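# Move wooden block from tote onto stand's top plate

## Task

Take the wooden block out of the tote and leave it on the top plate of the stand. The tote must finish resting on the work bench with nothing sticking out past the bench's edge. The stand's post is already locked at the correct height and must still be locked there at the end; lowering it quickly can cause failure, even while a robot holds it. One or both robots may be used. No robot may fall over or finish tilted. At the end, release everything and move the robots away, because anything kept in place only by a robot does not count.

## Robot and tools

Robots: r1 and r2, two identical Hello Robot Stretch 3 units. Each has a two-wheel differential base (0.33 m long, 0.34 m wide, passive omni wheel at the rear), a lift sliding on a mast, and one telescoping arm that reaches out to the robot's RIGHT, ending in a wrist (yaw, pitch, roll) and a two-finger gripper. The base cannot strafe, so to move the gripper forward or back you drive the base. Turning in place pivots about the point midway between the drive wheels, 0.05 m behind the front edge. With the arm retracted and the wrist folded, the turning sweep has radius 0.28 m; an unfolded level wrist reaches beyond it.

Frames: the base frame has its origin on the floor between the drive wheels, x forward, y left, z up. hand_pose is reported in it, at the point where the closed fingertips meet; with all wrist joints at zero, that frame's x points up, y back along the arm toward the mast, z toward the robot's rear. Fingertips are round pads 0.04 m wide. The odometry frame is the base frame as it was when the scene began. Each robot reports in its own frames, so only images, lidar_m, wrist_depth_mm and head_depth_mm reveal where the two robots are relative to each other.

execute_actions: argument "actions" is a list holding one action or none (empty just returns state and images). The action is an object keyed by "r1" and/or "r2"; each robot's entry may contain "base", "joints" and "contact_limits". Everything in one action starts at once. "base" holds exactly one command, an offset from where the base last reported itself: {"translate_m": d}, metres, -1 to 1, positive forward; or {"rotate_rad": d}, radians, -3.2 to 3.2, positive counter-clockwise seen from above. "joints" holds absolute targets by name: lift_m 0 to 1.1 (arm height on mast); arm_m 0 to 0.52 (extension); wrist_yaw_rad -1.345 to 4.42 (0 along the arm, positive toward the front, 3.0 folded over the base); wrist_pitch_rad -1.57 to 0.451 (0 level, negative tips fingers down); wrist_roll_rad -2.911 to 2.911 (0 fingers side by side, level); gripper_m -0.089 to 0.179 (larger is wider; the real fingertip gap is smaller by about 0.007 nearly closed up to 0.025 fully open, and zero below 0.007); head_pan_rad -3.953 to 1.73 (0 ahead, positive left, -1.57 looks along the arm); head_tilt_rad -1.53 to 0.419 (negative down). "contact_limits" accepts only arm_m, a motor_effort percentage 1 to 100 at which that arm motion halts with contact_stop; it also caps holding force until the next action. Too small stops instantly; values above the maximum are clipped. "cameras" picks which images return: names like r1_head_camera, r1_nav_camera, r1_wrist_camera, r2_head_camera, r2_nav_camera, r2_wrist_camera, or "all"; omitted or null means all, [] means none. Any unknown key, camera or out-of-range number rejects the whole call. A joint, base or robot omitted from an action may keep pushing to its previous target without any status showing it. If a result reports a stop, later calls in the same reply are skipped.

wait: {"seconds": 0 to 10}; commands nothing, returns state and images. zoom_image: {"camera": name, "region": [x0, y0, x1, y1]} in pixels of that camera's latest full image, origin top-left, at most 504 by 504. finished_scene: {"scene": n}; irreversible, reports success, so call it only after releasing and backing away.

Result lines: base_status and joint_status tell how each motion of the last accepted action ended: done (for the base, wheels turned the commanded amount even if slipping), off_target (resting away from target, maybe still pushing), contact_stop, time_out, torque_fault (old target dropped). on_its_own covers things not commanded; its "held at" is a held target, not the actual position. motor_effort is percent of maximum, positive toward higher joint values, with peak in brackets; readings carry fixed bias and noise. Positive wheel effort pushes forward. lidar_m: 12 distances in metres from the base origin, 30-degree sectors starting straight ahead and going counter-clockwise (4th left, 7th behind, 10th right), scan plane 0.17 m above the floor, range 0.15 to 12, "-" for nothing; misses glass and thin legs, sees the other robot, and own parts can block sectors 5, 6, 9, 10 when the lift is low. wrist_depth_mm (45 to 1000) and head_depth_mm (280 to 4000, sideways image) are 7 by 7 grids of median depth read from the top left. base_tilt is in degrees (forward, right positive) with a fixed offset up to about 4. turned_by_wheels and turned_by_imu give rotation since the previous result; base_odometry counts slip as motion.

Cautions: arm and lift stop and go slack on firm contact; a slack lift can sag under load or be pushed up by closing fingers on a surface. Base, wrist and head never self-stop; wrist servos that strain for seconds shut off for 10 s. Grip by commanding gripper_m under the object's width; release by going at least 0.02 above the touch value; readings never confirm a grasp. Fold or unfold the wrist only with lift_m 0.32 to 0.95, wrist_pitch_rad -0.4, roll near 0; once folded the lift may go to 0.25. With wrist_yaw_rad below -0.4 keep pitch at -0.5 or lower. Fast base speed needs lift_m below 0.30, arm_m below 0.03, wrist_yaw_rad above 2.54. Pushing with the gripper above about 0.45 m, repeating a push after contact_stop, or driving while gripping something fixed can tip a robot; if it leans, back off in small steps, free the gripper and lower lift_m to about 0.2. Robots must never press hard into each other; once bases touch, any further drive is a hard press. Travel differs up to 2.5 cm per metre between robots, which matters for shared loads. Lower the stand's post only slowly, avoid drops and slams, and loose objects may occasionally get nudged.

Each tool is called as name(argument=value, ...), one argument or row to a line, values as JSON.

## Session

execute_actions(
  actions=[],
  cameras=["r1_nav_camera","r2_nav_camera"],
)

Scene clock: 0.00 s.
r1.base_odometry: x=+0.000 y=+0.000 heading=+0.000 (m, m, rad; r1's odometry frame)
r1.turned_by_wheels: +0.000 (rad since the last result)
r1.turned_by_imu: +0.000 (rad since the last result)
r1.base_tilt: forward=+0.9 right=-0.4 (deg)
r1.lidar_m: 3.91 1.13 1.85 5.22 2.17 1.12 0.92 0.91 1.01 1.58 3.64 2.00
r1.head_depth_mm: 1905 2460 - - - 3981 2553 / 1905 2615 - - - - 2555 / 1882 2767 - - - 3994 2589 / 1862 2725 - - - - 2592 / 1861 2740 - - - 3909 2605 / 1845 2707 3926 3905 3888 3798 2601 / 1858 2682 3731 3686 3679 3649 2612
r1.base_status: not commanded
r1.joint_positions: lift_m=+0.481 arm_m=+0.000 wrist_yaw_rad=+2.898 wrist_pitch_rad=-0.431 wrist_roll_rad=-0.004 gripper_m=+0.037 head_pan_rad=-0.001 head_tilt_rad=+0.013
r1.joint_status: not commanded
r1.motor_effort: left_wheel=-1 right_wheel=+0 lift_m=+18 arm_m=+0 wrist_yaw_rad=-1 wrist_pitch_rad=+5 wrist_roll_rad=+0 gripper_m=+0 head_pan_rad=+1 head_tilt_rad=+2 (%)
r1.hand_pose: x=+0.0325 y=+0.0712 z=+0.4905 quat_wxyz=(+0.234, +0.702, +0.067, +0.669) (m; r1's base frame)
r1.wrist_depth_mm: - - - - - - - / - - - - - - - / - - - - - - - / - - - - - - - / 900 - 990 920 928 921 872 / 781 - - 753 789 743 758 / 652 663 616 641 640 634 640
r2.base_odometry: x=+0.000 y=+0.000 heading=+0.000 (m, m, rad; r2's odometry frame)
r2.turned_by_wheels: +0.000 (rad since the last result)
r2.turned_by_imu: +0.000 (rad since the last result)
r2.base_tilt: forward=+0.7 right=-0.4 (deg)
r2.lidar_m: 1.77 5.52 1.06 0.70 0.64 0.65 0.81 1.69 3.21 4.00 4.06 1.47
r2.head_depth_mm: 2049 3086 - - - 1780 2265 / 2073 3123 - - - 2744 2254 / 2094 3149 - - 2627 3097 2058 / 2126 3241 - - - 2904 2122 / 2129 3213 - - - 3175 2176 / 2135 3338 - - - 3168 2194 / 2146 3310 - - - 3159 2176
r2.base_status: not commanded
r2.joint_positions: lift_m=+0.504 arm_m=+0.001 wrist_yaw_rad=+2.790 wrist_pitch_rad=-0.507 wrist_roll_rad=+0.016 gripper_m=+0.037 head_pan_rad=-0.002 head_tilt_rad=-0.005
r2.joint_status: not commanded
r2.motor_effort: left_wheel=+1 right_wheel=-1 lift_m=+21 arm_m=+0 wrist_yaw_rad=+1 wrist_pitch_rad=+5 wrist_roll_rad=+0 gripper_m=+0 head_pan_rad=-1 head_tilt_rad=+2 (%)
r2.hand_pose: x=+0.0519 y=+0.0534 z=+0.4972 quat_wxyz=(+0.295, +0.710, +0.053, +0.637) (m; r2's base frame)
r2.wrist_depth_mm: 587 673 887 - - - - / - 718 945 - - - - / - 793 995 - - - - / - 854 965 981 960 950 947 / 660 846 848 824 833 821 809 / 692 - - 710 - 715 693 / 651 647 644 633 629 619 627
pictures: r1_nav_camera (sideways: a quarter turn counterclockwise sets it upright), r2_nav_camera (sideways: a quarter turn counterclockwise sets it upright)
Images, in order (width x height): r1_nav_camera 672x504, r2_nav_camera 672x504.

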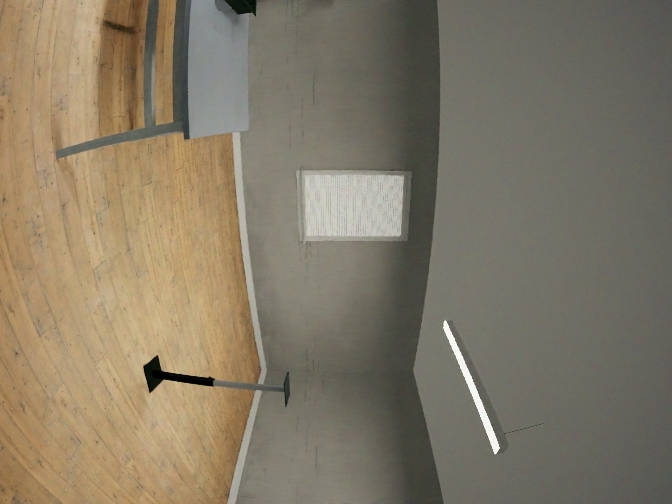

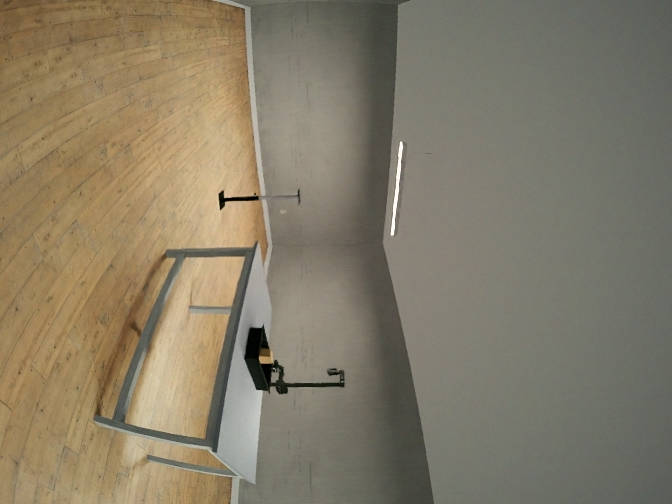

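Similar layout. I'll turn r1 left and look at the bench.

execute_actions(
  actions=[
    {"r1":{"base":{"rotate_rad":1.2},"joints":{"lift_m":0.9,"head_pan_rad":-0.8,"head_tilt_rad":-0.5}}},
  ],
  cameras=["r1_head_camera","r1_nav_camera"],
)

Scene clock: 8.83 s.
r1.base_odometry: x=+0.000 y=+0.000 heading=+1.200 (m, m, rad; r1's odometry frame)
r1.turned_by_wheels: +1.200 (rad since the last result)
r1.turned_by_imu: +1.211 (rad since the last result)
r1.base_tilt: forward=+0.7 right=-0.6 (deg)
r1.lidar_m: 1.86 5.19 1.69 1.03 0.91 0.92 1.09 2.02 3.65 2.00 1.13 1.13
r1.head_depth_mm: 3375 3622 3911 2936 2137 1680 1376 / 3399 3633 3941 2937 2125 1684 1381 / 3385 3668 3897 2907 2132 1679 1377 / 3385 3637 3924 2661 2069 1632 1377 / 3394 3648 3829 1268 2055 1679 1386 / 3343 3680 3823 1274 2089 1667 1372 / 3369 3654 3806 1271 2064 1674 1381
r1.base_status: done
r1.joint_positions: lift_m=+0.900 arm_m=+0.000 wrist_yaw_rad=+2.898 wrist_pitch_rad=-0.431 wrist_roll_rad=-0.004 gripper_m=+0.037 head_pan_rad=-0.793 head_tilt_rad=-0.493
r1.joint_status: all done
r1.motor_effort: left_wheel=-3(7) right_wheel=+2(6) lift_m=+23(24) arm_m=+0(0) wrist_yaw_rad=+0(0) wrist_pitch_rad=+5(5) wrist_roll_rad=+0(0) gripper_m=-1(2) head_pan_rad=-3(26) head_tilt_rad=-4(35) (%)
r1.hand_pose: x=+0.0325 y=+0.0712 z=+0.9094 quat_wxyz=(+0.234, +0.702, +0.067, +0.669) (m; r1's base frame)
r1.wrist_depth_mm: - 884 - - - - - / - 944 - - - - - / - - - - - - - / 776 - - - - - - / 812 - - - - - - / 891 - - - - - - / 931 - - - - - -
r2.base_odometry: x=+0.000 y=+0.000 heading=+0.000 (m, m, rad; r2's odometry frame)
r2.turned_by_wheels: +0.000 (rad since the last result)
r2.turned_by_imu: -0.001 (rad since the last result)
r2.base_tilt: forward=+0.6 right=-0.3 (deg)
r2.lidar_m: 1.76 5.54 1.06 0.70 0.64 0.65 0.81 1.68 3.19 4.00 4.06 1.47
r2.head_depth_mm: 2051 3107 - - - 1789 2306 / 2065 3118 - - - 2711 2275 / 2114 3134 - - 2623 3040 2055 / 2113 3228 - - - 2834 2145 / 2098 3292 - - - 3186 2200 / 2120 3316 - - - 3179 2195 / 2149 3372 - - - 3076 2178
r2.base_status: not commanded
r2.joint_positions: lift_m=+0.504 arm_m=+0.001 wrist_yaw_rad=+2.790 wrist_pitch_rad=-0.507 wrist_roll_rad=+0.016 gripper_m=+0.037 head_pan_rad=-0.002 head_tilt_rad=-0.005
r2.joint_status: not commanded
r2.motor_effort: left_wheel=+1(0) right_wheel=-1(1) lift_m=+20(20) arm_m=+0(1) wrist_yaw_rad=+0(1) wrist_pitch_rad=+5(4) wrist_roll_rad=+0(0) gripper_m=+0(0) head_pan_rad=+1(0) head_tilt_rad=+2(2) (%)
r2.hand_pose: x=+0.0519 y=+0.0534 z=+0.4972 quat_wxyz=(+0.295, +0.710, +0.053, +0.637) (m; r2's base frame)
r2.wrist_depth_mm: 591 687 882 - - - - / - 723 938 - - - - / - 764 - - - - - / - 845 967 968 959 942 951 / 647 851 835 828 826 820 802 / 702 - - 720 - 702 698 / 646 645 636 635 633 625 624
pictures: r1_head_camera (sideways: a quarter turn clockwise sets it upright), r1_nav_camera (sideways: a quarter turn counterclockwise sets it upright)
Images, in order (width x height): r1_head_camera 896x504, r1_nav_camera 672x504.

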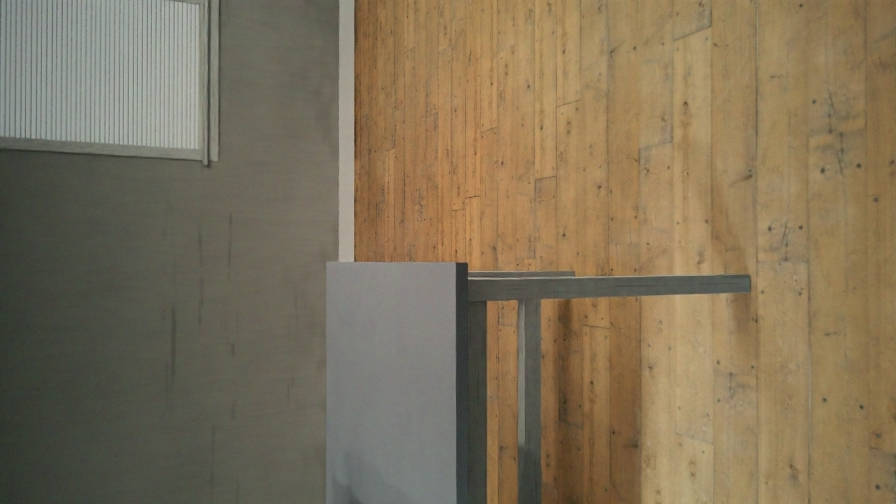

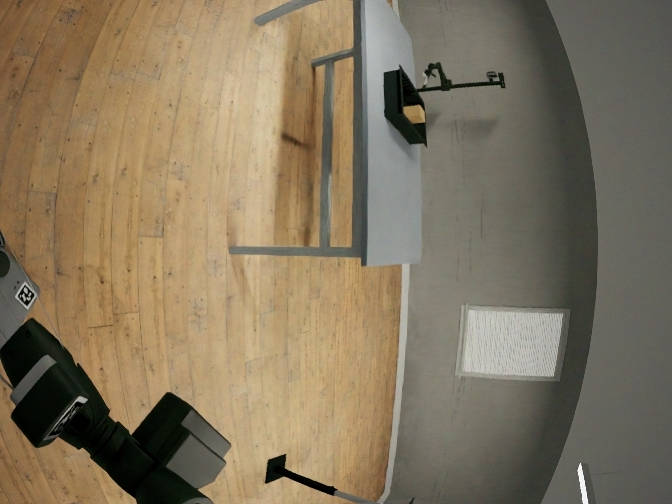

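execute_actions(
  actions=[
    {"r1":{"base":{"rotate_rad":0.06}}},
  ],
  cameras=[],
)

execute_actions(
  actions=[
    {"r1":{"base":{"translate_m":1.0}}},
  ],
  cameras=[],
)

execute_actions(
  actions=[
    {"r1":{"base":{"translate_m":0.155}}},
  ],
  cameras=[],
)

execute_actions(
  actions=[
    {"r1":{"base":{"rotate_rad":0.72},"joints":{"head_pan_rad":-1.3,"head_tilt_rad":-0.5}}},
  ],
  cameras=["r1_head_camera","r1_nav_camera"],
)

Scene clock: 24.83 s.
r1.base_odometry: x=+0.000 y=+0.000 heading=+1.260 (m, m, rad; r1's odometry frame)
r1.turned_by_wheels: +0.060 (rad since the last result)
r1.turned_by_imu: +0.060 (rad since the last result)
r1.base_tilt: forward=+0.8 right=-0.5 (deg)
r1.lidar_m: 1.86 5.18 1.55 1.00 0.91 0.92 1.14 2.29 3.68 2.00 1.12 1.79
r1.head_depth_mm: 3324 3615 3904 2944 2137 1678 1383 / 3323 3625 3868 2970 2131 1678 1382 / 3375 3624 3924 2962 2136 1678 1382 / 3364 3658 3819 1345 2052 1632 1380 / 3401 3693 3845 1343 2073 1670 1378 / 3392 3671 3894 1347 2091 1676 1376 / 3435 3670 3939 1345 2084 1663 1383
r1.base_status: done
r1.joint_positions: lift_m=+0.900 arm_m=+0.000 wrist_yaw_rad=+2.898 wrist_pitch_rad=-0.431 wrist_roll_rad=-0.004 gripper_m=+0.037 head_pan_rad=-0.793 head_tilt_rad=-0.493
r1.joint_status: not commanded
r1.motor_effort: left_wheel=-3(8) right_wheel=+2(5) lift_m=+23(23) arm_m=+0(1) wrist_yaw_rad=-1(1) wrist_pitch_rad=+5(5) wrist_roll_rad=+0(1) gripper_m=-1(2) head_pan_rad=-2(1) head_tilt_rad=-4(4) (%)
r1.hand_pose: x=+0.0325 y=+0.0712 z=+0.9094 quat_wxyz=(+0.234, +0.702, +0.067, +0.669) (m; r1's base frame)
r1.wrist_depth_mm: - 864 - - - - - / - 948 - - - - - / - - - - - - - / 784 - - - - - - / 827 - - - - - - / 884 - - - - - - / 933 - - - - - -
r2.base_odometry: x=+0.000 y=+0.000 heading=+0.000 (m, m, rad; r2's odometry frame)
r2.turned_by_wheels: +0.000 (rad since the last result)
r2.turned_by_imu: +0.000 (rad since the last result)
r2.base_tilt: forward=+0.8 right=-0.1 (deg)
r2.lidar_m: 1.76 5.54 1.06 0.70 0.64 0.65 0.81 1.69 3.20 3.99 4.07 1.47
r2.head_depth_mm: 2041 3073 - - - 1785 2267 / 2063 3131 - - - 2740 2264 / 2087 3160 - - 2630 3104 2048 / 2106 3191 - - - 2883 2139 / 2106 3202 - - - 3153 2197 / 2112 3320 - - - 3133 2190 / 2148 3367 - - - 3124 2150
r2.base_status: not commanded
r2.joint_positions: lift_m=+0.504 arm_m=+0.001 wrist_yaw_rad=+2.790 wrist_pitch_rad=-0.507 wrist_roll_rad=+0.016 gripper_m=+0.037 head_pan_rad=-0.002 head_tilt_rad=-0.005
r2.joint_status: not commanded
r2.motor_effort: left_wheel=+1(1) right_wheel=-1(1) lift_m=+21(20) arm_m=+0(0) wrist_yaw_rad=+0(1) wrist_pitch_rad=+4(5) wrist_roll_rad=+0(0) gripper_m=+0(1) head_pan_rad=+1(0) head_tilt_rad=+2(2) (%)
r2.hand_pose: x=+0.0519 y=+0.0534 z=+0.4972 quat_wxyz=(+0.295, +0.710, +0.053, +0.637) (m; r2's base frame)
r2.wrist_depth_mm: 590 696 897 - - - - / - 721 924 - - - - / - 783 - - - - - / - 850 969 981 952 959 952 / 651 842 852 841 857 826 815 / 698 - - 720 - 710 703 / 648 642 638 638 622 625 627
pictures: none
No camera images: the call's "cameras" was empty. Leave "cameras" out to get every camera's image.

Scene clock: 36.17 s.
r1.base_odometry: x=+0.306 y=+0.952 heading=+1.260 (m, m, rad; r1's odometry frame)
r1.turned_by_wheels: +0.000 (rad since the last result)
r1.turned_by_imu: +0.001 (rad since the last result)
r1.base_tilt: forward=+0.9 right=-0.5 (deg)
r1.lidar_m: 0.85 4.39 2.59 1.68 1.54 1.55 1.92 3.88 0.86 0.88 1.15 1.16
r1.head_depth_mm: 2802 2987 3270 1210 880 690 1315 / 2802 3034 3273 1146 797 691 1311 / 2794 3015 3307 1085 770 692 1314 / 2827 3040 3287 1096 779 691 1344 / 2847 3082 3339 1208 815 690 1341 / 2832 3098 3346 1203 880 690 1342 / 2863 3064 3345 1205 876 688 1344
r1.base_status: done
r1.joint_positions: lift_m=+0.900 arm_m=+0.000 wrist_yaw_rad=+2.898 wrist_pitch_rad=-0.431 wrist_roll_rad=-0.004 gripper_m=+0.037 head_pan_rad=-0.793 head_tilt_rad=-0.494
r1.joint_status: not commanded
r1.motor_effort: left_wheel=-3(5) right_wheel=+2(6) lift_m=+23(23) arm_m=+0(0) wrist_yaw_rad=-1(0) wrist_pitch_rad=+5(5) wrist_roll_rad=+0(0) gripper_m=-1(0) head_pan_rad=-1(2) head_tilt_rad=-4(5) (%)
r1.hand_pose: x=+0.0325 y=+0.0712 z=+0.9094 quat_wxyz=(+0.234, +0.702, +0.067, +0.669) (m; r1's base frame)
r1.wrist_depth_mm: - - - - - - - / - - - - - - - / - - - - - - - / - - - - - - - / - - - - - - - / - - - - - - - / - - - - - - -
r2.base_odometry: x=+0.000 y=+0.000 heading=+0.000 (m, m, rad; r2's odometry frame)
r2.turned_by_wheels: +0.000 (rad since the last result)
r2.turned_by_imu: -0.001 (rad since the last result)
r2.base_tilt: forward=+0.5 right=-0.4 (deg)
r2.lidar_m: 1.77 5.54 1.06 0.70 0.64 0.65 0.81 1.69 3.19 4.01 4.07 1.47
r2.head_depth_mm: 2055 3041 - - - 1791 2284 / 2051 3132 - - - 2731 2257 / 2078 3181 - - 2627 3015 2042 / 2111 3181 - - - 2864 2134 / 2104 3252 - - - 3195 2224 / 2153 3302 - - - 3128 2212 / 2127 3374 - - - 3140 2146
r2.base_status: not commanded
r2.joint_positions: lift_m=+0.504 arm_m=+0.001 wrist_yaw_rad=+2.790 wrist_pitch_rad=-0.507 wrist_roll_rad=+0.016 gripper_m=+0.037 head_pan_rad=-0.002 head_tilt_rad=-0.005
r2.joint_status: not commanded
r2.motor_effort: left_wheel=+1(1) right_wheel=-1(1) lift_m=+20(20) arm_m=+0(0) wrist_yaw_rad=+0(1) wrist_pitch_rad=+5(5) wrist_roll_rad=+0(1) gripper_m=+0(1) head_pan_rad=+1(0) head_tilt_rad=+2(2) (%)
r2.hand_pose: x=+0.0519 y=+0.0534 z=+0.4972 quat_wxyz=(+0.295, +0.710, +0.053, +0.637) (m; r2's base frame)
r2.wrist_depth_mm: 581 687 884 - - - - / - 720 949 - - - - / - 768 - - - - - / - 853 944 976 961 950 949 / 663 851 854 824 840 816 810 / 698 - - 714 - 705 702 / 650 645 639 641 633 638 623
pictures: none
No camera images: the call's "cameras" was empty. Leave "cameras" out to get every camera's image.

Scene clock: 38.80 s.
r1.base_odometry: x=+0.354 y=+1.100 heading=+1.260 (m, m, rad; r1's odometry frame)
r1.turned_by_wheels: +0.000 (rad since the last result)
r1.turned_by_imu: +0.000 (rad since the last result)
r1.base_tilt: forward=+0.8 right=-0.5 (deg)
r1.lidar_m: 0.69 4.27 2.76 1.79 1.63 1.65 2.04 4.11 0.92 1.16 1.06 1.07
r1.head_depth_mm: 2696 2904 3159 2966 815 657 570 / 2703 2939 3144 2942 812 665 568 / 2711 2943 3177 1025 845 672 570 / 2723 2984 3224 1207 846 691 570 / 2738 2973 3229 1206 880 691 569 / 2740 2974 3253 1204 878 691 568 / 2792 2990 3250 1205 877 691 582
r1.base_status: done
r1.joint_positions: lift_m=+0.900 arm_m=+0.000 wrist_yaw_rad=+2.898 wrist_pitch_rad=-0.431 wrist_roll_rad=-0.004 gripper_m=+0.037 head_pan_rad=-0.793 head_tilt_rad=-0.494
r1.joint_status: not commanded
r1.motor_effort: left_wheel=-3(2) right_wheel=+2(6) lift_m=+23(23) arm_m=+1(0) wrist_yaw_rad=+0(0) wrist_pitch_rad=+5(5) wrist_roll_rad=+0(0) gripper_m=-1(1) head_pan_rad=-2(3) head_tilt_rad=-5(5) (%)
r1.hand_pose: x=+0.0325 y=+0.0712 z=+0.9094 quat_wxyz=(+0.234, +0.702, +0.067, +0.669) (m; r1's base frame)
r1.wrist_depth_mm: - - - - - - - / - - - - - - - / - - - - - - - / - - - - - - - / - - - - - - - / - - - - - - - / - - - - - - -
r2.base_odometry: x=+0.000 y=+0.000 heading=+0.000 (m, m, rad; r2's odometry frame)
r2.turned_by_wheels: +0.000 (rad since the last result)
r2.turned_by_imu: +0.000 (rad since the last result)
r2.base_tilt: forward=+0.6 right=-0.1 (deg)
r2.lidar_m: 1.76 5.53 1.06 0.70 0.64 0.65 0.81 1.68 3.20 4.01 4.08 1.47
r2.head_depth_mm: 2050 3077 - - - 1797 2274 / 2080 3118 - - - 2738 2247 / 2064 3212 - - 2624 3085 2066 / 2104 3247 - - - 2825 2138 / 2129 3284 - - - 3194 2207 / 2131 3298 - - - 3135 2215 / 2170 3323 - - - 3076 2151
r2.base_status: not commanded
r2.joint_positions: lift_m=+0.504 arm_m=+0.001 wrist_yaw_rad=+2.790 wrist_pitch_rad=-0.507 wrist_roll_rad=+0.016 gripper_m=+0.037 head_pan_rad=-0.002 head_tilt_rad=-0.005
r2.joint_status: not commanded
r2.motor_effort: left_wheel=+1(0) right_wheel=-1(1) lift_m=+21(20) arm_m=+0(0) wrist_yaw_rad=+0(0) wrist_pitch_rad=+5(5) wrist_roll_rad=+1(0) gripper_m=+0(0) head_pan_rad=+0(0) head_tilt_rad=+1(2) (%)
r2.hand_pose: x=+0.0519 y=+0.0534 z=+0.4972 quat_wxyz=(+0.295, +0.710, +0.053, +0.637) (m; r2's base frame)
r2.wrist_depth_mm: 594 682 875 - - - - / - 716 935 - - - - / - 768 - - - - - / - 834 930 976 977 955 957 / 651 840 855 833 850 820 811 / 692 - - 719 - 701 692 / 652 636 640 637 630 629 627
pictures: none
No camera images: the call's "cameras" was empty. Leave "cameras" out to get every camera's image.

Scene clock: 41.00 s.
r1.base_odometry: x=+0.354 y=+1.100 heading=+1.979 (m, m, rad; r1's odometry frame)
r1.turned_by_wheels: +0.720 (rad since the last result)
r1.turned_by_imu: +0.726 (rad since the last result)
r1.base_tilt: forward=+0.9 right=-0.6 (deg)
r1.lidar_m: 4.27 2.19 1.68 1.63 1.72 2.44 2.42 0.92 1.08 1.06 1.11 0.69
r1.head_depth_mm: 2636 2858 3088 2946 845 649 570 / 2707 2911 3156 2951 845 670 577 / 2773 2993 3218 1206 879 691 584 / 2839 3085 3373 1207 881 690 583 / 2871 3159 3391 1204 880 693 600 / 2963 3263 3552 1203 878 690 616 / 3050 3327 3649 2942 878 689 1283
r1.base_status: done
r1.joint_positions: lift_m=+0.900 arm_m=+0.000 wrist_yaw_rad=+2.898 wrist_pitch_rad=-0.431 wrist_roll_rad=-0.004 gripper_m=+0.037 head_pan_rad=-1.293 head_tilt_rad=-0.494
r1.joint_status: all done
r1.motor_effort: left_wheel=-3(8) right_wheel=+2(6) lift_m=+23(23) arm_m=+0(0) wrist_yaw_rad=+0(0) wrist_pitch_rad=+5(5) wrist_roll_rad=+1(0) gripper_m=-1(2) head_pan_rad=-2(20) head_tilt_rad=-4(4) (%)
r1.hand_pose: x=+0.0325 y=+0.0712 z=+0.9094 quat_wxyz=(+0.234, +0.702, +0.067, +0.669) (m; r1's base frame)
r1.wrist_depth_mm: - - - - - - - / - - - - - - - / - - - - - - - / - - - - - - - / - - - - - - - / - - - - - - - / - - - - - - -
r2.base_odometry: x=+0.000 y=+0.000 heading=+0.000 (m, m, rad; r2's odometry frame)
r2.turned_by_wheels: +0.000 (rad since the last result)
r2.turned_by_imu: +0.000 (rad since the last result)
r2.base_tilt: forward=+0.6 right=-0.3 (deg)
r2.lidar_m: 1.77 5.55 1.06 0.70 0.64 0.65 0.81 1.68 3.20 4.02 4.08 1.46
r2.head_depth_mm: 2054 3088 - - - 1794 2286 / 2083 3085 - - - 2744 2267 / 2099 3169 - - 2617 3056 2046 / 2099 3253 - - - 2839 2157 / 2126 3249 - - - 3202 2201 / 2138 3315 - - - 3132 2181 / 2161 3373 - - - 3108 2149
r2.base_status: not commanded
r2.joint_positions: lift_m=+0.504 arm_m=+0.001 wrist_yaw_rad=+2.790 wrist_pitch_rad=-0.507 wrist_roll_rad=+0.016 gripper_m=+0.037 head_pan_rad=-0.002 head_tilt_rad=-0.005
r2.joint_status: not commanded
r2.motor_effort: left_wheel=+1(1) right_wheel=+0(1) lift_m=+21(20) arm_m=+0(0) wrist_yaw_rad=+0(0) wrist_pitch_rad=+4(5) wrist_roll_rad=+1(1) gripper_m=+0(1) head_pan_rad=+1(2) head_tilt_rad=+2(2) (%)
r2.hand_pose: x=+0.0519 y=+0.0534 z=+0.4972 quat_wxyz=(+0.295, +0.710, +0.053, +0.637) (m; r2's base frame)
r2.wrist_depth_mm: 590 682 883 - - - - / - 724 946 - - - - / - 770 995 - - - - / - 839 957 978 954 961 943 / 657 861 844 829 834 802 805 / 701 - - 716 - 701 700 / 649 637 633 623 633 630 629
pictures: r1_head_camera (sideways: a quarter turn clockwise sets it upright), r1_nav_camera (sideways: a quarter turn counterclockwise sets it upright)
Images, in order (width x height): r1_head_camera 896x504, r1_nav_camera 672x504.

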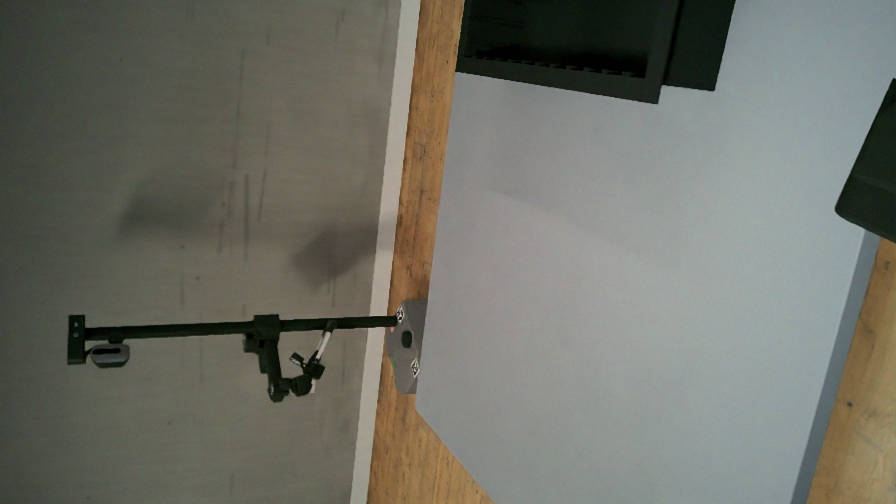

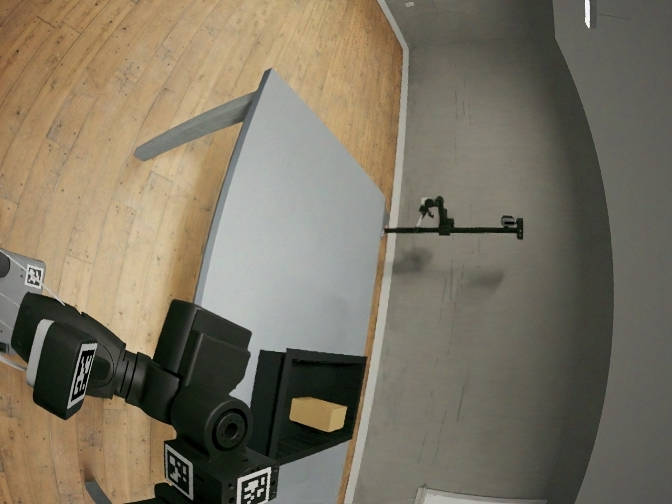

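execute_actions(
  actions=[
    {"r1":{"base":{"translate_m":-0.3},"joints":{"lift_m":0.95,"wrist_pitch_rad":-0.4,"wrist_yaw_rad":0.0,"gripper_m":0.10,"head_pan_rad":-1.57,"head_tilt_rad":-0.7}}},
  ],
  cameras=[],
)

execute_actions(
  actions=[
    {"r1":{"joints":{"lift_m":1.1,"wrist_pitch_rad":-1.2,"arm_m":0.3}}},
  ],
  cameras=["r1_head_camera","r1_wrist_camera"],
)

Scene clock: 52.30 s.
r1.base_odometry: x=+0.473 y=+0.824 heading=+1.979 (m, m, rad; r1's odometry frame)
r1.turned_by_wheels: +0.000 (rad since the last result)
r1.turned_by_imu: -0.002 (rad since the last result)
r1.base_tilt: forward=+0.8 right=-0.5 (deg)
r1.lidar_m: 4.56 2.22 1.69 1.65 1.73 2.45 4.23 0.65 1.07 1.05 1.10 0.95
r1.head_depth_mm: 2759 3078 1151 885 - - - / 2730 3092 1146 869 - - - / 2736 3062 1139 868 - - - / 2759 3046 1137 866 - - 1206 / 2769 3058 1005 813 677 612 1228 / 2734 3076 1004 817 685 611 1228 / 2764 3053 1075 826 687 609 1225
r1.base_status: done
r1.joint_positions: lift_m=+0.950 arm_m=+0.000 wrist_yaw_rad=+0.002 wrist_pitch_rad=-0.419 wrist_roll_rad=-0.004 gripper_m=+0.100 head_pan_rad=-1.563 head_tilt_rad=-0.691
r1.joint_status: all done
r1.motor_effort: left_wheel=-3(8) right_wheel=+2(2) lift_m=+22(26) arm_m=+0(1) wrist_yaw_rad=-3(5) wrist_pitch_rad=+8(9) wrist_roll_rad=+0(0) gripper_m=-1(80) head_pan_rad=-2(16) head_tilt_rad=-5(23) (%)
r1.hand_pose: x=-0.0210 y=-0.3691 z=+0.9620 quat_wxyz=(+0.693, +0.148, -0.690, -0.146) (m; r1's base frame)
r1.wrist_depth_mm: - - - - - - - / - - - - - - - / 817 795 673 778 813 810 - / 607 545 538 574 596 618 604 / 444 377 383 474 488 477 474 / 396 405 399 399 397 396 399 / 341 331 342 339 341 344 342
r2.base_odometry: x=+0.000 y=+0.000 heading=+0.000 (m, m, rad; r2's odometry frame)
r2.turned_by_wheels: +0.000 (rad since the last result)
r2.turned_by_imu: -0.001 (rad since the last result)
r2.base_tilt: forward=+0.8 right=-0.2 (deg)
r2.lidar_m: 1.76 5.57 1.06 0.69 0.64 0.65 0.81 1.69 3.21 4.01 4.07 1.47
r2.head_depth_mm: 2035 3119 - - - 1791 2272 / 2065 3138 - - - 2749 2238 / 2084 3198 - - 2656 3074 2066 / 2091 3198 - - - 2888 2128 / 2101 3263 - - - 3187 2195 / 2160 3296 - - - 3158 2174 / 2153 3341 - - - 3120 2166
r2.base_status: not commanded
r2.joint_positions: lift_m=+0.504 arm_m=+0.001 wrist_yaw_rad=+2.790 wrist_pitch_rad=-0.507 wrist_roll_rad=+0.016 gripper_m=+0.037 head_pan_rad=-0.002 head_tilt_rad=-0.005
r2.joint_status: not commanded
r2.motor_effort: left_wheel=+0(1) right_wheel=+0(1) lift_m=+21(20) arm_m=+0(1) wrist_yaw_rad=+0(0) wrist_pitch_rad=+5(4) wrist_roll_rad=+1(0) gripper_m=+0(1) head_pan_rad=+1(2) head_tilt_rad=+2(2) (%)
r2.hand_pose: x=+0.0519 y=+0.0534 z=+0.4972 quat_wxyz=(+0.295, +0.710, +0.053, +0.637) (m; r2's base frame)
r2.wrist_depth_mm: 590 686 873 - - - - / - 730 940 - - - - / - 778 988 - - - - / - 863 959 966 979 945 944 / 651 860 850 823 827 815 799 / 685 - - 717 - 714 692 / 649 634 643 649 635 627 619
pictures: none
No camera images: the call's "cameras" was empty. Leave "cameras" out to get every camera's image.

Scene clock: 55.73 s.
r1.base_odometry: x=+0.473 y=+0.824 heading=+1.979 (m, m, rad; r1's odometry frame)
r1.turned_by_wheels: +0.000 (rad since the last result)
r1.turned_by_imu: -0.001 (rad since the last result)
r1.base_tilt: forward=+0.7 right=-0.5 (deg)
r1.lidar_m: 4.57 2.22 1.69 1.65 1.73 2.46 4.23 0.66 1.07 1.04 1.10 0.95
r1.head_depth_mm: 2732 3078 1150 870 701 616 1231 / - 3044 1143 865 701 614 1233 / - 3098 1142 867 700 614 1231 / - - 1086 863 697 612 1230 / 2761 3073 1006 803 682 610 1232 / 2757 3062 993 815 685 611 1228 / 2773 3080 996 825 690 609 1224
r1.base_status: not commanded
r1.joint_positions: lift_m=+1.100 arm_m=+0.300 wrist_yaw_rad=+0.000 wrist_pitch_rad=-1.200 wrist_roll_rad=-0.004 gripper_m=+0.100 head_pan_rad=-1.563 head_tilt_rad=-0.691
r1.joint_status: all done
r1.motor_effort: left_wheel=-3(3) right_wheel=+2(2) lift_m=+23(25) arm_m=+6(6) wrist_yaw_rad=+0(3) wrist_pitch_rad=+0(7) wrist_roll_rad=+0(1) gripper_m=+0(1) head_pan_rad=-2(2) head_tilt_rad=-6(6) (%)
r1.hand_pose: x=-0.0216 y=-0.5149 z=+0.9908 quat_wxyz=(+0.585, +0.400, -0.582, -0.399) (m; r1's base frame)
r1.wrist_depth_mm: 369 411 390 463 468 476 475 / 352 414 378 438 442 447 457 / 363 416 411 422 427 427 440 / 363 396 397 397 402 408 424 / 338 380 301 387 398 396 407 / 369 372 376 374 380 390 380 / 351 354 357 359 363 371 372
r2.base_odometry: x=+0.000 y=+0.000 heading=+0.000 (m, m, rad; r2's odometry frame)
r2.turned_by_wheels: +0.000 (rad since the last result)
r2.turned_by_imu: +0.000 (rad since the last result)
r2.base_tilt: forward=+0.7 right=-0.2 (deg)
r2.lidar_m: 1.76 5.53 1.06 0.70 0.64 0.65 0.81 1.69 3.19 3.98 4.07 1.47
r2.head_depth_mm: 2048 3080 - - - 1773 2276 / 2060 3091 - - - 2738 2253 / 2085 3173 - - 2647 3024 2050 / 2105 3241 - - - 2845 2154 / 2121 3220 - - - 3199 2203 / 2151 3274 - - - 3169 2200 / 2148 3416 - - - 3135 2162
r2.base_status: not commanded
r2.joint_positions: lift_m=+0.504 arm_m=+0.001 wrist_yaw_rad=+2.790 wrist_pitch_rad=-0.507 wrist_roll_rad=+0.016 gripper_m=+0.037 head_pan_rad=-0.002 head_tilt_rad=-0.005
r2.joint_status: not commanded
r2.motor_effort: left_wheel=+0(1) right_wheel=+0(1) lift_m=+21(20) arm_m=+0(0) wrist_yaw_rad=+0(1) wrist_pitch_rad=+4(4) wrist_roll_rad=+0(0) gripper_m=+0(1) head_pan_rad=+0(2) head_tilt_rad=+2(2) (%)
r2.hand_pose: x=+0.0519 y=+0.0534 z=+0.4972 quat_wxyz=(+0.295, +0.710, +0.053, +0.637) (m; r2's base frame)
r2.wrist_depth_mm: 589 691 866 - - - - / - 727 931 - - - - / - 784 - - - - - / - 854 945 959 964 937 943 / 650 856 830 827 832 811 807 / 694 - - 720 - 718 704 / 654 636 635 632 630 627 622
pictures: r1_head_camera (sideways: a quarter turn clockwise sets it upright), r1_wrist_camera
Images, in order (width x height): r1_head_camera 896x504, r1_wrist_camera 644x364.

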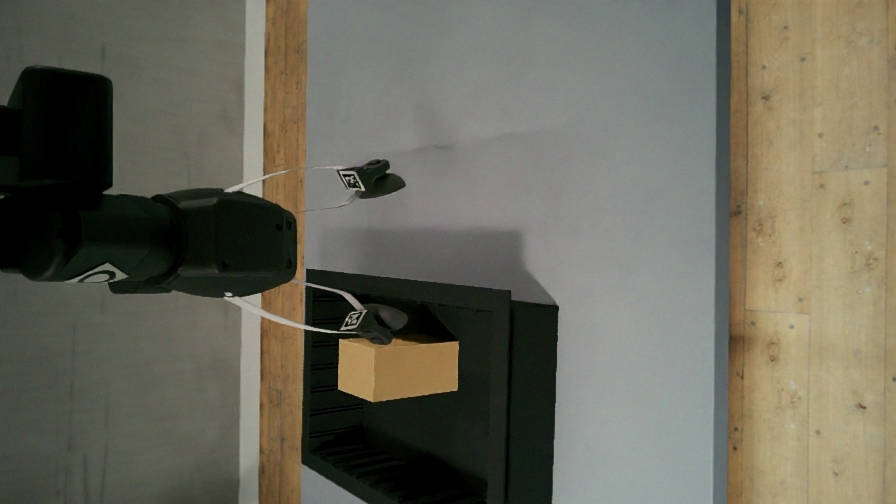

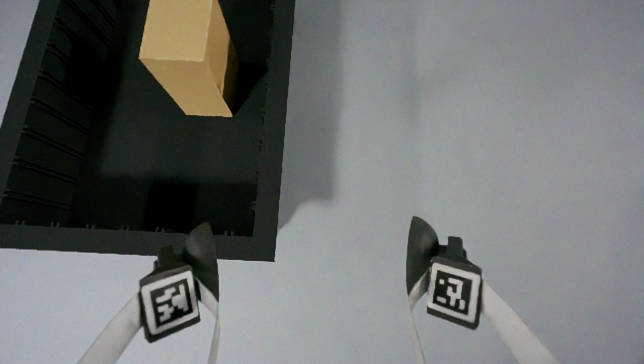

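execute_actions(
  actions=[
    {"r1":{"base":{"translate_m":0.13},"joints":{"arm_m":0.42}}},
  ],
  cameras=["r1_wrist_camera"],
)

Scene clock: 64.10 s.
r1.base_odometry: x=+0.421 y=+0.944 heading=+1.979 (m, m, rad; r1's odometry frame)
r1.turned_by_wheels: +0.000 (rad since the last result)
r1.turned_by_imu: -0.001 (rad since the last result)
r1.base_tilt: forward=+0.8 right=-0.6 (deg)
r1.lidar_m: 4.43 2.20 1.68 1.64 1.72 2.45 2.28 0.77 1.08 1.05 1.11 0.83
r1.head_depth_mm: 2763 3098 1145 871 700 616 1235 / 2807 3068 1141 865 699 615 1233 / 2820 3090 1094 807 692 613 1229 / - - 994 806 693 612 1228 / 2745 3084 1003 855 695 610 1227 / 2757 3068 1122 768 695 625 1228 / 2742 3067 1126 857 692 623 1228
r1.base_status: done
r1.joint_positions: lift_m=+1.100 arm_m=+0.420 wrist_yaw_rad=+0.000 wrist_pitch_rad=-1.200 wrist_roll_rad=-0.004 gripper_m=+0.100 head_pan_rad=-1.563 head_tilt_rad=-0.691
r1.joint_status: all done
r1.motor_effort: left_wheel=-3(4) right_wheel=+2(7) lift_m=+23(23) arm_m=+6(5) wrist_yaw_rad=-1(1) wrist_pitch_rad=+0(0) wrist_roll_rad=+0(1) gripper_m=+0(0) head_pan_rad=-2(2) head_tilt_rad=-5(6) (%)
r1.hand_pose: x=-0.0216 y=-0.6349 z=+0.9908 quat_wxyz=(+0.585, +0.400, -0.582, -0.399) (m; r1's base frame)
r1.wrist_depth_mm: 446 445 404 402 414 468 480 / 430 425 432 440 440 455 455 / 412 401 419 292 415 427 431 / 389 350 392 284 406 415 410 / 377 335 383 382 388 393 397 / 371 293 371 373 348 385 389 / 353 287 355 362 337 369 373
r2.base_odometry: x=+0.000 y=+0.000 heading=+0.000 (m, m, rad; r2's odometry frame)
r2.turned_by_wheels: +0.000 (rad since the last result)
r2.turned_by_imu: -0.001 (rad since the last result)
r2.base_tilt: forward=+0.8 right=-0.1 (deg)
r2.lidar_m: 1.76 5.55 1.06 0.70 0.64 0.65 0.81 1.68 3.20 4.02 4.07 1.47
r2.head_depth_mm: 2070 3112 - - - 1789 2274 / 2063 3117 - - - 2740 2255 / 2088 3116 - - 2625 3066 2068 / 2111 3202 - - - 2835 2135 / 2113 3261 - - - 3225 2211 / 2143 3317 - - - 3119 2196 / 2145 3335 - - - 3141 2152
r2.base_status: not commanded
r2.joint_positions: lift_m=+0.504 arm_m=+0.001 wrist_yaw_rad=+2.790 wrist_pitch_rad=-0.507 wrist_roll_rad=+0.016 gripper_m=+0.037 head_pan_rad=-0.002 head_tilt_rad=-0.005
r2.joint_status: not commanded
r2.motor_effort: left_wheel=+1(1) right_wheel=-1(1) lift_m=+21(20) arm_m=-1(1) wrist_yaw_rad=+1(0) wrist_pitch_rad=+5(5) wrist_roll_rad=+0(0) gripper_m=+0(0) head_pan_rad=-1(1) head_tilt_rad=+2(2) (%)
r2.hand_pose: x=+0.0519 y=+0.0534 z=+0.4972 quat_wxyz=(+0.295, +0.710, +0.053, +0.637) (m; r2's base frame)
r2.wrist_depth_mm: 584 693 875 - - - - / - 731 946 - - - - / - 768 - - - - - / - 845 948 983 963 953 946 / 651 842 844 845 838 815 803 / 691 - - 720 - 703 696 / 648 639 637 632 629 624 630
pictures: r1_wrist_camera
Images, in order (width x height): r1_wrist_camera 644x364.

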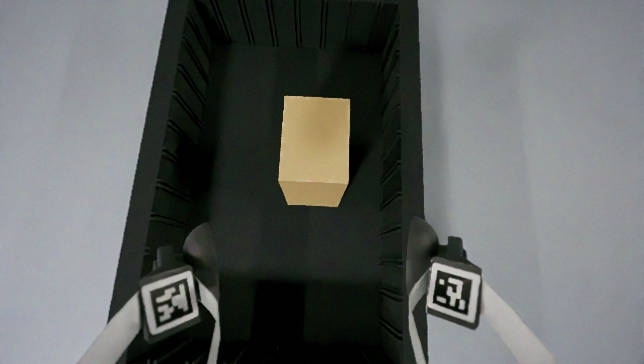

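execute_actions(
  actions=[
    {"r1":{"joints":{"arm_m":0.52,"lift_m":0.97,"gripper_m":0.09}}},
  ],
  cameras=["r1_wrist_camera"],
)

Scene clock: 70.93 s.
r1.base_odometry: x=+0.421 y=+0.944 heading=+1.979 (m, m, rad; r1's odometry frame)
r1.turned_by_wheels: +0.000 (rad since the last result)
r1.turned_by_imu: -0.001 (rad since the last result)
r1.base_tilt: forward=+0.8 right=-0.5 (deg)
r1.lidar_m: 4.45 2.21 1.69 1.64 1.72 2.45 2.29 0.77 1.08 1.05 1.10 0.83
r1.head_depth_mm: 2766 2950 - 826 702 615 1238 / 2706 - 1095 867 699 615 1233 / 2695 3220 1136 805 691 614 1227 / 2689 - 832 806 692 613 1227 / 2764 3077 999 859 695 611 1224 / 2740 3069 1123 765 694 610 1227 / 2749 3067 1129 858 692 625 1221
r1.base_status: not commanded
r1.joint_positions: lift_m=+0.970 arm_m=+0.520 wrist_yaw_rad=+0.000 wrist_pitch_rad=-1.201 wrist_roll_rad=-0.004 gripper_m=+0.090 head_pan_rad=-1.563 head_tilt_rad=-0.691
r1.joint_status: all done
r1.motor_effort: left_wheel=-3(2) right_wheel=+2(2) lift_m=+13(20) arm_m=+6(7) wrist_yaw_rad=-1(1) wrist_pitch_rad=+1(0) wrist_roll_rad=+0(0) gripper_m=+0(48) head_pan_rad=-2(2) head_tilt_rad=-5(6) (%)
r1.hand_pose: x=-0.0216 y=-0.7347 z=+0.8614 quat_wxyz=(+0.585, +0.400, -0.582, -0.399) (m; r1's base frame)
r1.wrist_depth_mm: 202 249 269 264 251 306 319 / 194 256 285 292 291 296 303 / 185 260 277 280 279 200 292 / 184 262 264 145 233 196 281 / 189 251 255 140 202 179 267 / 192 244 243 134 135 173 255 / 191 234 237 131 225 181 249
r2.base_odometry: x=+0.000 y=+0.000 heading=+0.000 (m, m, rad; r2's odometry frame)
r2.turned_by_wheels: +0.000 (rad since the last result)
r2.turned_by_imu: -0.001 (rad since the last result)
r2.base_tilt: forward=+0.6 right=-0.3 (deg)
r2.lidar_m: 1.76 5.53 1.06 0.70 0.64 0.65 0.81 1.68 3.19 4.00 4.09 1.47
r2.head_depth_mm: 2067 3121 - - 2029 1793 2294 / 2068 3146 - - - 2740 2248 / 2083 3179 - - 2629 3070 2074 / 2126 3153 - - - 2845 2128 / 2122 3237 - - - 3191 2189 / 2126 3313 - - - 3133 2197 / 2167 3381 - - - 3153 2185
r2.base_status: not commanded
r2.joint_positions: lift_m=+0.504 arm_m=+0.001 wrist_yaw_rad=+2.790 wrist_pitch_rad=-0.507 wrist_roll_rad=+0.016 gripper_m=+0.037 head_pan_rad=-0.002 head_tilt_rad=-0.005
r2.joint_status: not commanded
r2.motor_effort: left_wheel=+1(1) right_wheel=-1(1) lift_m=+20(20) arm_m=+0(0) wrist_yaw_rad=+1(1) wrist_pitch_rad=+4(5) wrist_roll_rad=+1(0) gripper_m=+0(0) head_pan_rad=+0(0) head_tilt_rad=+2(2) (%)
r2.hand_pose: x=+0.0519 y=+0.0534 z=+0.4972 quat_wxyz=(+0.295, +0.710, +0.053, +0.637) (m; r2's base frame)
r2.wrist_depth_mm: 599 676 881 - - - - / - 731 947 - - - - / - 777 985 - - - - / - 837 956 959 948 975 948 / 662 837 844 820 834 811 808 / 695 - - 711 - 699 704 / 646 644 641 627 632 633 626
pictures: r1_wrist_camera
Images, in order (width x height): r1_wrist_camera 644x364.

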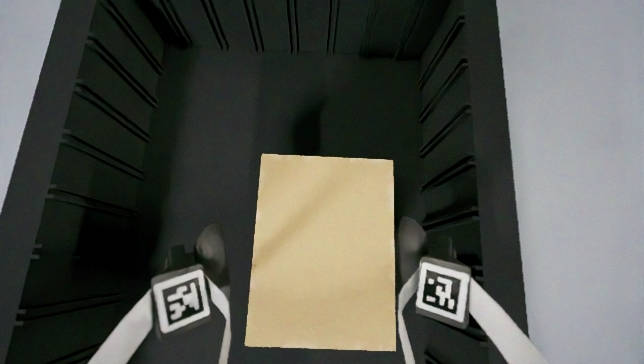

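The fingers are at mid-block now. I'll lower, grip and lift.

execute_actions(
  actions=[
    {"r1":{"joints":{"lift_m":0.93}}},
  ],
  cameras=[],
)

execute_actions(
  actions=[
    {"r1":{"joints":{"gripper_m":0.02}}},
  ],
  cameras=[],
)

execute_actions(
  actions=[
    {"r1":{"joints":{"lift_m":1.1}}},
  ],
  cameras=["r1_wrist_camera"],
)

Scene clock: 78.00 s.
r1.base_odometry: x=+0.421 y=+0.944 heading=+1.979 (m, m, rad; r1's odometry frame)
r1.turned_by_wheels: +0.000 (rad since the last result)
r1.turned_by_imu: -0.001 (rad since the last result)
r1.base_tilt: forward=+0.8 right=-0.5 (deg)
r1.lidar_m: 4.44 2.21 1.69 1.64 1.72 2.44 2.28 0.77 1.08 1.05 1.10 0.84
r1.head_depth_mm: 2755 3101 - - 681 616 1229 / 2773 2969 - 865 700 615 1234 / 2726 - 1144 807 691 615 1231 / 2754 - 800 805 693 613 1231 / 2717 3092 1009 857 695 611 1226 / 2757 3068 1129 767 695 626 1230 / 2780 3072 1122 858 692 624 1223
r1.base_status: not commanded
r1.joint_positions: lift_m=+0.931 arm_m=+0.520 wrist_yaw_rad=-0.001 wrist_pitch_rad=-1.200 wrist_roll_rad=-0.004 gripper_m=+0.090 head_pan_rad=-1.563 head_tilt_rad=-0.691
r1.joint_status: all done
r1.motor_effort: left_wheel=-5(6) right_wheel=+5(7) lift_m=+9(11) arm_m=+6(6) wrist_yaw_rad=+1(1) wrist_pitch_rad=+0(0) wrist_roll_rad=+0(0) gripper_m=-7(6) head_pan_rad=-1(2) head_tilt_rad=-5(5) (%)
r1.hand_pose: x=-0.0217 y=-0.7349 z=+0.8217 quat_wxyz=(+0.585, +0.400, -0.582, -0.399) (m; r1's base frame)
r1.wrist_depth_mm: 180 251 253 255 248 169 267 / 185 241 247 250 249 159 260 / 187 232 232 110 232 152 249 / 186 224 221 106 108 151 238 / 190 218 102 102 103 149 228 / 194 210 98 98 99 136 219 / 191 200 95 95 97 152 211
r2.base_odometry: x=+0.000 y=+0.000 heading=+0.000 (m, m, rad; r2's odometry frame)
r2.turned_by_wheels: +0.000 (rad since the last result)
r2.turned_by_imu: +0.000 (rad since the last result)
r2.base_tilt: forward=+0.6 right=-0.3 (deg)
r2.lidar_m: 1.76 5.51 1.06 0.70 0.64 0.65 0.81 1.68 3.22 4.00 4.07 1.46
r2.head_depth_mm: 2050 3090 - - 2030 1799 2254 / 2073 3133 - - - 2729 2277 / 2080 3202 - - 2663 3053 2033 / 2086 3236 - - - 2854 2134 / 2135 3294 - - - 3228 2206 / 2130 3248 - - - 3159 2197 / 2158 3348 - - - 3150 2156
r2.base_status: not commanded
r2.joint_positions: lift_m=+0.504 arm_m=+0.001 wrist_yaw_rad=+2.790 wrist_pitch_rad=-0.507 wrist_roll_rad=+0.016 gripper_m=+0.037 head_pan_rad=-0.002 head_tilt_rad=-0.005
r2.joint_status: not commanded
r2.motor_effort: left_wheel=+1(1) right_wheel=+0(1) lift_m=+21(20) arm_m=+0(0) wrist_yaw_rad=+0(0) wrist_pitch_rad=+5(5) wrist_roll_rad=+0(1) gripper_m=+0(0) head_pan_rad=+1(1) head_tilt_rad=+2(2) (%)
r2.hand_pose: x=+0.0519 y=+0.0534 z=+0.4972 quat_wxyz=(+0.295, +0.710, +0.053, +0.637) (m; r2's base frame)
r2.wrist_depth_mm: 592 684 878 - - - - / - 721 936 - - - - / - 769 - - - - - / - 849 958 970 961 952 945 / 658 848 851 825 840 806 808 / 689 - - 716 - 709 707 / 651 635 636 635 634 627 621
pictures: none
No camera images: the call's "cameras" was empty. Leave "cameras" out to get every camera's image.

Scene clock: 79.20 s.
r1.base_odometry: x=+0.421 y=+0.944 heading=+1.979 (m, m, rad; r1's odometry frame)
r1.turned_by_wheels: +0.000 (rad since the last result)
r1.turned_by_imu: +0.000 (rad since the last result)
r1.base_tilt: forward=+0.9 right=-0.5 (deg)
r1.lidar_m: 4.44 2.21 1.69 1.64 1.73 2.44 2.28 0.77 1.08 1.05 1.10 0.84
r1.head_depth_mm: 2762 3112 - - 681 616 1232 / 2749 2965 - 868 699 615 1233 / 2769 - 1143 806 691 614 1235 / 2772 - 801 807 692 612 1230 / 2776 3072 1000 856 696 612 1222 / 2756 3096 1122 768 694 624 1225 / 2755 3093 1127 856 693 625 1226
r1.base_status: not commanded
r1.joint_positions: lift_m=+0.931 arm_m=+0.520 wrist_yaw_rad=-0.001 wrist_pitch_rad=-1.200 wrist_roll_rad=-0.004 gripper_m=+0.022 head_pan_rad=-1.563 head_tilt_rad=-0.691
r1.joint_status: all done
r1.motor_effort: left_wheel=-5(5) right_wheel=+5(5) lift_m=+9(9) arm_m=+6(6) wrist_yaw_rad=+1(1) wrist_pitch_rad=+0(0) wrist_roll_rad=+0(0) gripper_m=-36(100) head_pan_rad=-2(1) head_tilt_rad=-5(5) (%)
r1.hand_pose: x=-0.0217 y=-0.7349 z=+0.8217 quat_wxyz=(+0.585, +0.400, -0.582, -0.399) (m; r1's base frame)
r1.wrist_depth_mm: 180 253 256 257 247 170 273 / 184 240 248 249 249 159 259 / 187 233 235 110 233 153 249 / 187 224 224 106 108 151 236 / 193 215 102 102 103 148 226 / 194 208 97 98 99 137 219 / 191 200 94 95 96 154 211
r2.base_odometry: x=+0.000 y=+0.000 heading=+0.000 (m, m, rad; r2's odometry frame)
r2.turned_by_wheels: +0.000 (rad since the last result)
r2.turned_by_imu: +0.000 (rad since the last result)
r2.base_tilt: forward=+0.7 right=-0.3 (deg)
r2.lidar_m: 1.76 5.53 1.06 0.69 0.64 0.65 0.81 1.68 3.19 4.03 4.08 1.46
r2.head_depth_mm: 2047 3099 - - 2030 1783 2273 / 2086 3141 - - - 2766 2248 / 2078 3194 - - 2630 3034 2055 / 2120 3267 - - - 2867 2137 / 2105 3253 - - - 3219 2199 / 2133 3315 - - - 3156 2184 / 2145 3351 - - - 3107 2195
r2.base_status: not commanded
r2.joint_positions: lift_m=+0.504 arm_m=+0.001 wrist_yaw_rad=+2.790 wrist_pitch_rad=-0.507 wrist_roll_rad=+0.016 gripper_m=+0.037 head_pan_rad=-0.002 head_tilt_rad=-0.005
r2.joint_status: not commanded
r2.motor_effort: left_wheel=+1(1) right_wheel=-1(1) lift_m=+20(20) arm_m=+0(0) wrist_yaw_rad=+1(1) wrist_pitch_rad=+5(5) wrist_roll_rad=+0(1) gripper_m=+0(0) head_pan_rad=+0(0) head_tilt_rad=+2(2) (%)
r2.hand_pose: x=+0.0519 y=+0.0534 z=+0.4972 quat_wxyz=(+0.295, +0.710, +0.053, +0.637) (m; r2's base frame)
r2.wrist_depth_mm: 592 689 895 - - - - / - 718 947 - - - - / - 773 993 - - - - / - 851 943 973 973 945 948 / 652 859 842 837 844 814 809 / 695 - - 703 - 713 703 / 652 635 639 636 625 625 627
pictures: none
No camera images: the call's "cameras" was empty. Leave "cameras" out to get every camera's image.

Scene clock: 81.57 s.
r1.base_odometry: x=+0.421 y=+0.944 heading=+1.979 (m, m, rad; r1's odometry frame)
r1.turned_by_wheels: +0.000 (rad since the last result)
r1.turned_by_imu: +0.000 (rad since the last result)
r1.base_tilt: forward=+0.9 right=-0.4 (deg)
r1.lidar_m: 4.44 2.21 1.68 1.64 1.72 2.45 2.29 0.77 1.08 1.05 1.10 0.84
r1.head_depth_mm: 2756 3063 1144 870 701 615 1229 / 2753 3054 1143 866 698 615 1233 / 2777 3053 1068 810 690 614 1231 / - 3022 720 858 693 612 1234 / 2751 3069 997 857 694 611 1225 / 2745 3114 1126 767 694 613 1226 / 2761 3058 1125 857 693 625 1222
r1.base_status: not commanded
r1.joint_positions: lift_m=+1.100 arm_m=+0.520 wrist_yaw_rad=-0.001 wrist_pitch_rad=-1.206 wrist_roll_rad=-0.004 gripper_m=+0.032 head_pan_rad=-1.563 head_tilt_rad=-0.691
r1.joint_status: all done
r1.on_its_own: gripper_m is held at +0.031, not at your +0.020, by its stall guard, which is still easing
r1.motor_effort: left_wheel=-2(7) right_wheel=+2(5) lift_m=+24(26) arm_m=+6(6) wrist_yaw_rad=+1(1) wrist_pitch_rad=+3(3) wrist_roll_rad=+0(0) gripper_m=-29(35) head_pan_rad=-1(3) head_tilt_rad=-6(5) (%)
r1.hand_pose: x=-0.0217 y=-0.7334 z=+0.9903 quat_wxyz=(+0.583, +0.402, -0.581, -0.401) (m; r1's base frame)
r1.wrist_depth_mm: 443 444 456 464 463 458 470 / 423 424 355 347 434 443 447 / 405 400 412 415 403 422 425 / 390 343 384 121 318 407 415 / 377 349 119 113 306 396 397 / 362 363 109 106 103 383 382 / 348 332 103 99 189 367 370
r2.base_odometry: x=+0.000 y=+0.000 heading=+0.000 (m, m, rad; r2's odometry frame)
r2.turned_by_wheels: +0.000 (rad since the last result)
r2.turned_by_imu: +0.000 (rad since the last result)
r2.base_tilt: forward=+0.5 right=-0.2 (deg)
r2.lidar_m: 1.77 5.55 1.06 0.70 0.64 0.65 0.81 1.69 3.21 4.01 4.07 1.47
r2.head_depth_mm: 2047 3113 - - 2110 1784 2260 / 2053 3139 - - - 2770 2225 / 2091 3199 - - 2608 3060 2052 / 2091 3167 - - - 2835 2113 / 2130 3303 - - - 3195 2233 / 2128 3263 - - - 3133 2186 / 2155 3311 - - - 3116 2163
r2.base_status: not commanded
r2.joint_positions: lift_m=+0.504 arm_m=+0.001 wrist_yaw_rad=+2.790 wrist_pitch_rad=-0.507 wrist_roll_rad=+0.016 gripper_m=+0.037 head_pan_rad=-0.002 head_tilt_rad=-0.005
r2.joint_status: not commanded
r2.motor_effort: left_wheel=+1(1) right_wheel=-1(1) lift_m=+20(20) arm_m=+0(0) wrist_yaw_rad=+1(0) wrist_pitch_rad=+5(5) wrist_roll_rad=+1(0) gripper_m=+0(0) head_pan_rad=-1(1) head_tilt_rad=+2(2) (%)
r2.hand_pose: x=+0.0519 y=+0.0534 z=+0.4972 quat_wxyz=(+0.295, +0.710, +0.053, +0.637) (m; r2's base frame)
r2.wrist_depth_mm: 588 692 885 - - - - / - 723 936 - - - - / - 783 - - - - - / - 826 964 966 957 961 937 / 666 853 847 837 846 813 807 / 703 - - 717 - 700 707 / 650 631 641 638 627 631 619
pictures: r1_wrist_camera
Images, in order (width x height): r1_wrist_camera 644x364.

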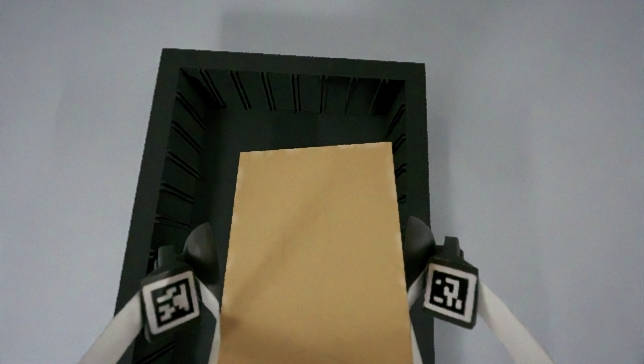

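Held. I'm retracting the arm, turning round and looking for the stand.

execute_actions(
  actions=[
    {"r1":{"joints":{"arm_m":0.05,"head_pan_rad":0.0,"head_tilt_rad":-0.3},"base":{"rotate_rad":-3.1}}},
  ],
  cameras=["r1_head_camera","r1_nav_camera"],
)

Scene clock: 93.03 s.
r1.base_odometry: x=+0.421 y=+0.944 heading=-1.121 (m, m, rad; r1's odometry frame)
r1.turned_by_wheels: -3.100 (rad since the last result)
r1.turned_by_imu: -3.135 (rad since the last result)
r1.base_tilt: forward=+0.8 right=-0.5 (deg)
r1.lidar_m: 2.25 0.77 1.06 1.05 1.12 0.84 4.46 2.12 1.67 1.64 1.75 2.59
r1.head_depth_mm: 3846 - - - 2903 2068 1609 / 3914 - - - 2907 2057 1606 / 3877 - - - 2911 2069 1611 / 3929 - - - 2912 2072 1623 / 3902 - - - 2908 2075 1618 / 3935 - - - 2903 2079 1626 / 3939 - - - 2745 2085 1622
r1.base_status: done
r1.joint_positions: lift_m=+1.100 arm_m=+0.050 wrist_yaw_rad=+0.000 wrist_pitch_rad=-1.206 wrist_roll_rad=-0.004 gripper_m=+0.051 head_pan_rad=-0.007 head_tilt_rad=-0.310
r1.joint_status: all done
r1.on_its_own: gripper_m is held at +0.050, not at your +0.020, by its stall guard, which is not easing now
r1.motor_effort: left_wheel=+2(7) right_wheel=-2(9) lift_m=+24(24) arm_m=-5(6) wrist_yaw_rad=+0(1) wrist_pitch_rad=+3(2) wrist_roll_rad=+0(1) gripper_m=-21(20) head_pan_rad=+2(25) head_tilt_rad=+5(31) (%)
r1.hand_pose: x=-0.0216 y=-0.2643 z=+0.9903 quat_wxyz=(+0.584, +0.402, -0.581, -0.401) (m; r1's base frame)
r1.wrist_depth_mm: - - - - - - - / - - - - - - - / - - - - - - - / - - - 130 - - - / - - 127 118 - - - / - - 112 108 105 - - / - - 105 99 - - -
r2.base_odometry: x=+0.000 y=+0.000 heading=+0.000 (m, m, rad; r2's odometry frame)
r2.turned_by_wheels: +0.000 (rad since the last result)
r2.turned_by_imu: -0.001 (rad since the last result)
r2.base_tilt: forward=+0.7 right=-0.1 (deg)
r2.lidar_m: 1.76 4.99 1.06 0.70 0.64 0.65 0.81 1.68 3.20 4.04 4.08 1.46
r2.head_depth_mm: 2050 3080 - - - 1778 2280 / 2072 3162 - - - 2725 2267 / 2087 3210 - - 2611 3032 2074 / 2098 3231 - - - 2907 2159 / 2132 3265 - - - 3176 2195 / 2143 3280 - - - 3153 2193 / 2155 3315 - - - 3123 2165
r2.base_status: not commanded
r2.joint_positions: lift_m=+0.504 arm_m=+0.001 wrist_yaw_rad=+2.790 wrist_pitch_rad=-0.507 wrist_roll_rad=+0.016 gripper_m=+0.037 head_pan_rad=-0.002 head_tilt_rad=-0.005
r2.joint_status: not commanded
r2.motor_effort: left_wheel=+1(1) right_wheel=-1(1) lift_m=+21(20) arm_m=+0(1) wrist_yaw_rad=+1(0) wrist_pitch_rad=+4(5) wrist_roll_rad=+0(0) gripper_m=+0(1) head_pan_rad=+0(1) head_tilt_rad=+2(2) (%)
r2.hand_pose: x=+0.0519 y=+0.0534 z=+0.4972 quat_wxyz=(+0.295, +0.710, +0.053, +0.637) (m; r2's base frame)
r2.wrist_depth_mm: 595 683 884 - - - - / - 715 939 - - - - / - 784 1000 - - - - / - 841 960 991 960 961 954 / 659 861 834 819 846 823 805 / 692 - - 721 - 707 704 / 647 635 636 637 637 621 622
pictures: r1_head_camera (sideways: a quarter turn clockwise sets it upright), r1_nav_camera (sideways: a quarter turn counterclockwise sets it upright)
Images, in order (width x height): r1_head_camera 896x504, r1_nav_camera 672x504.

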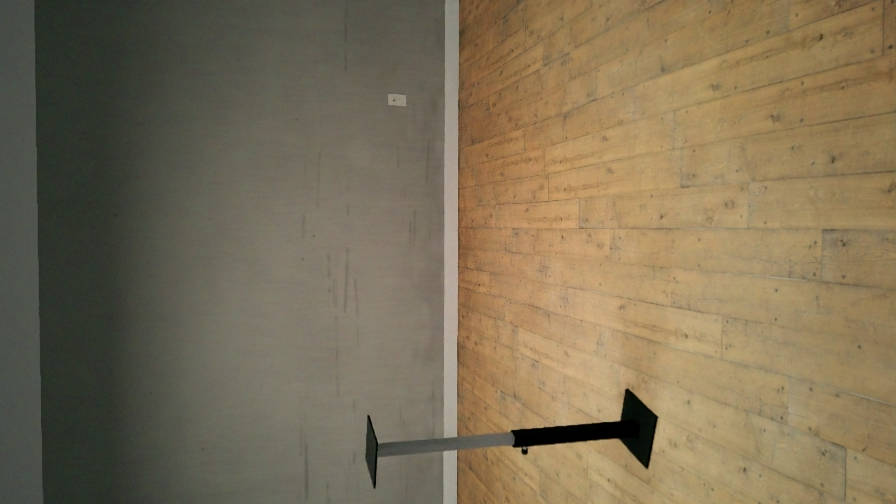

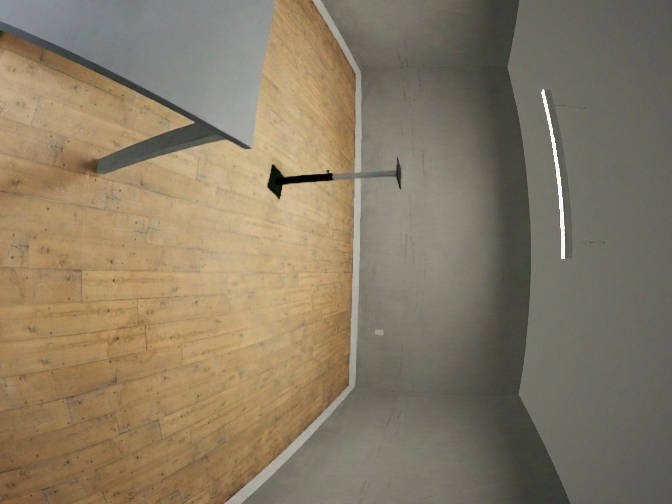

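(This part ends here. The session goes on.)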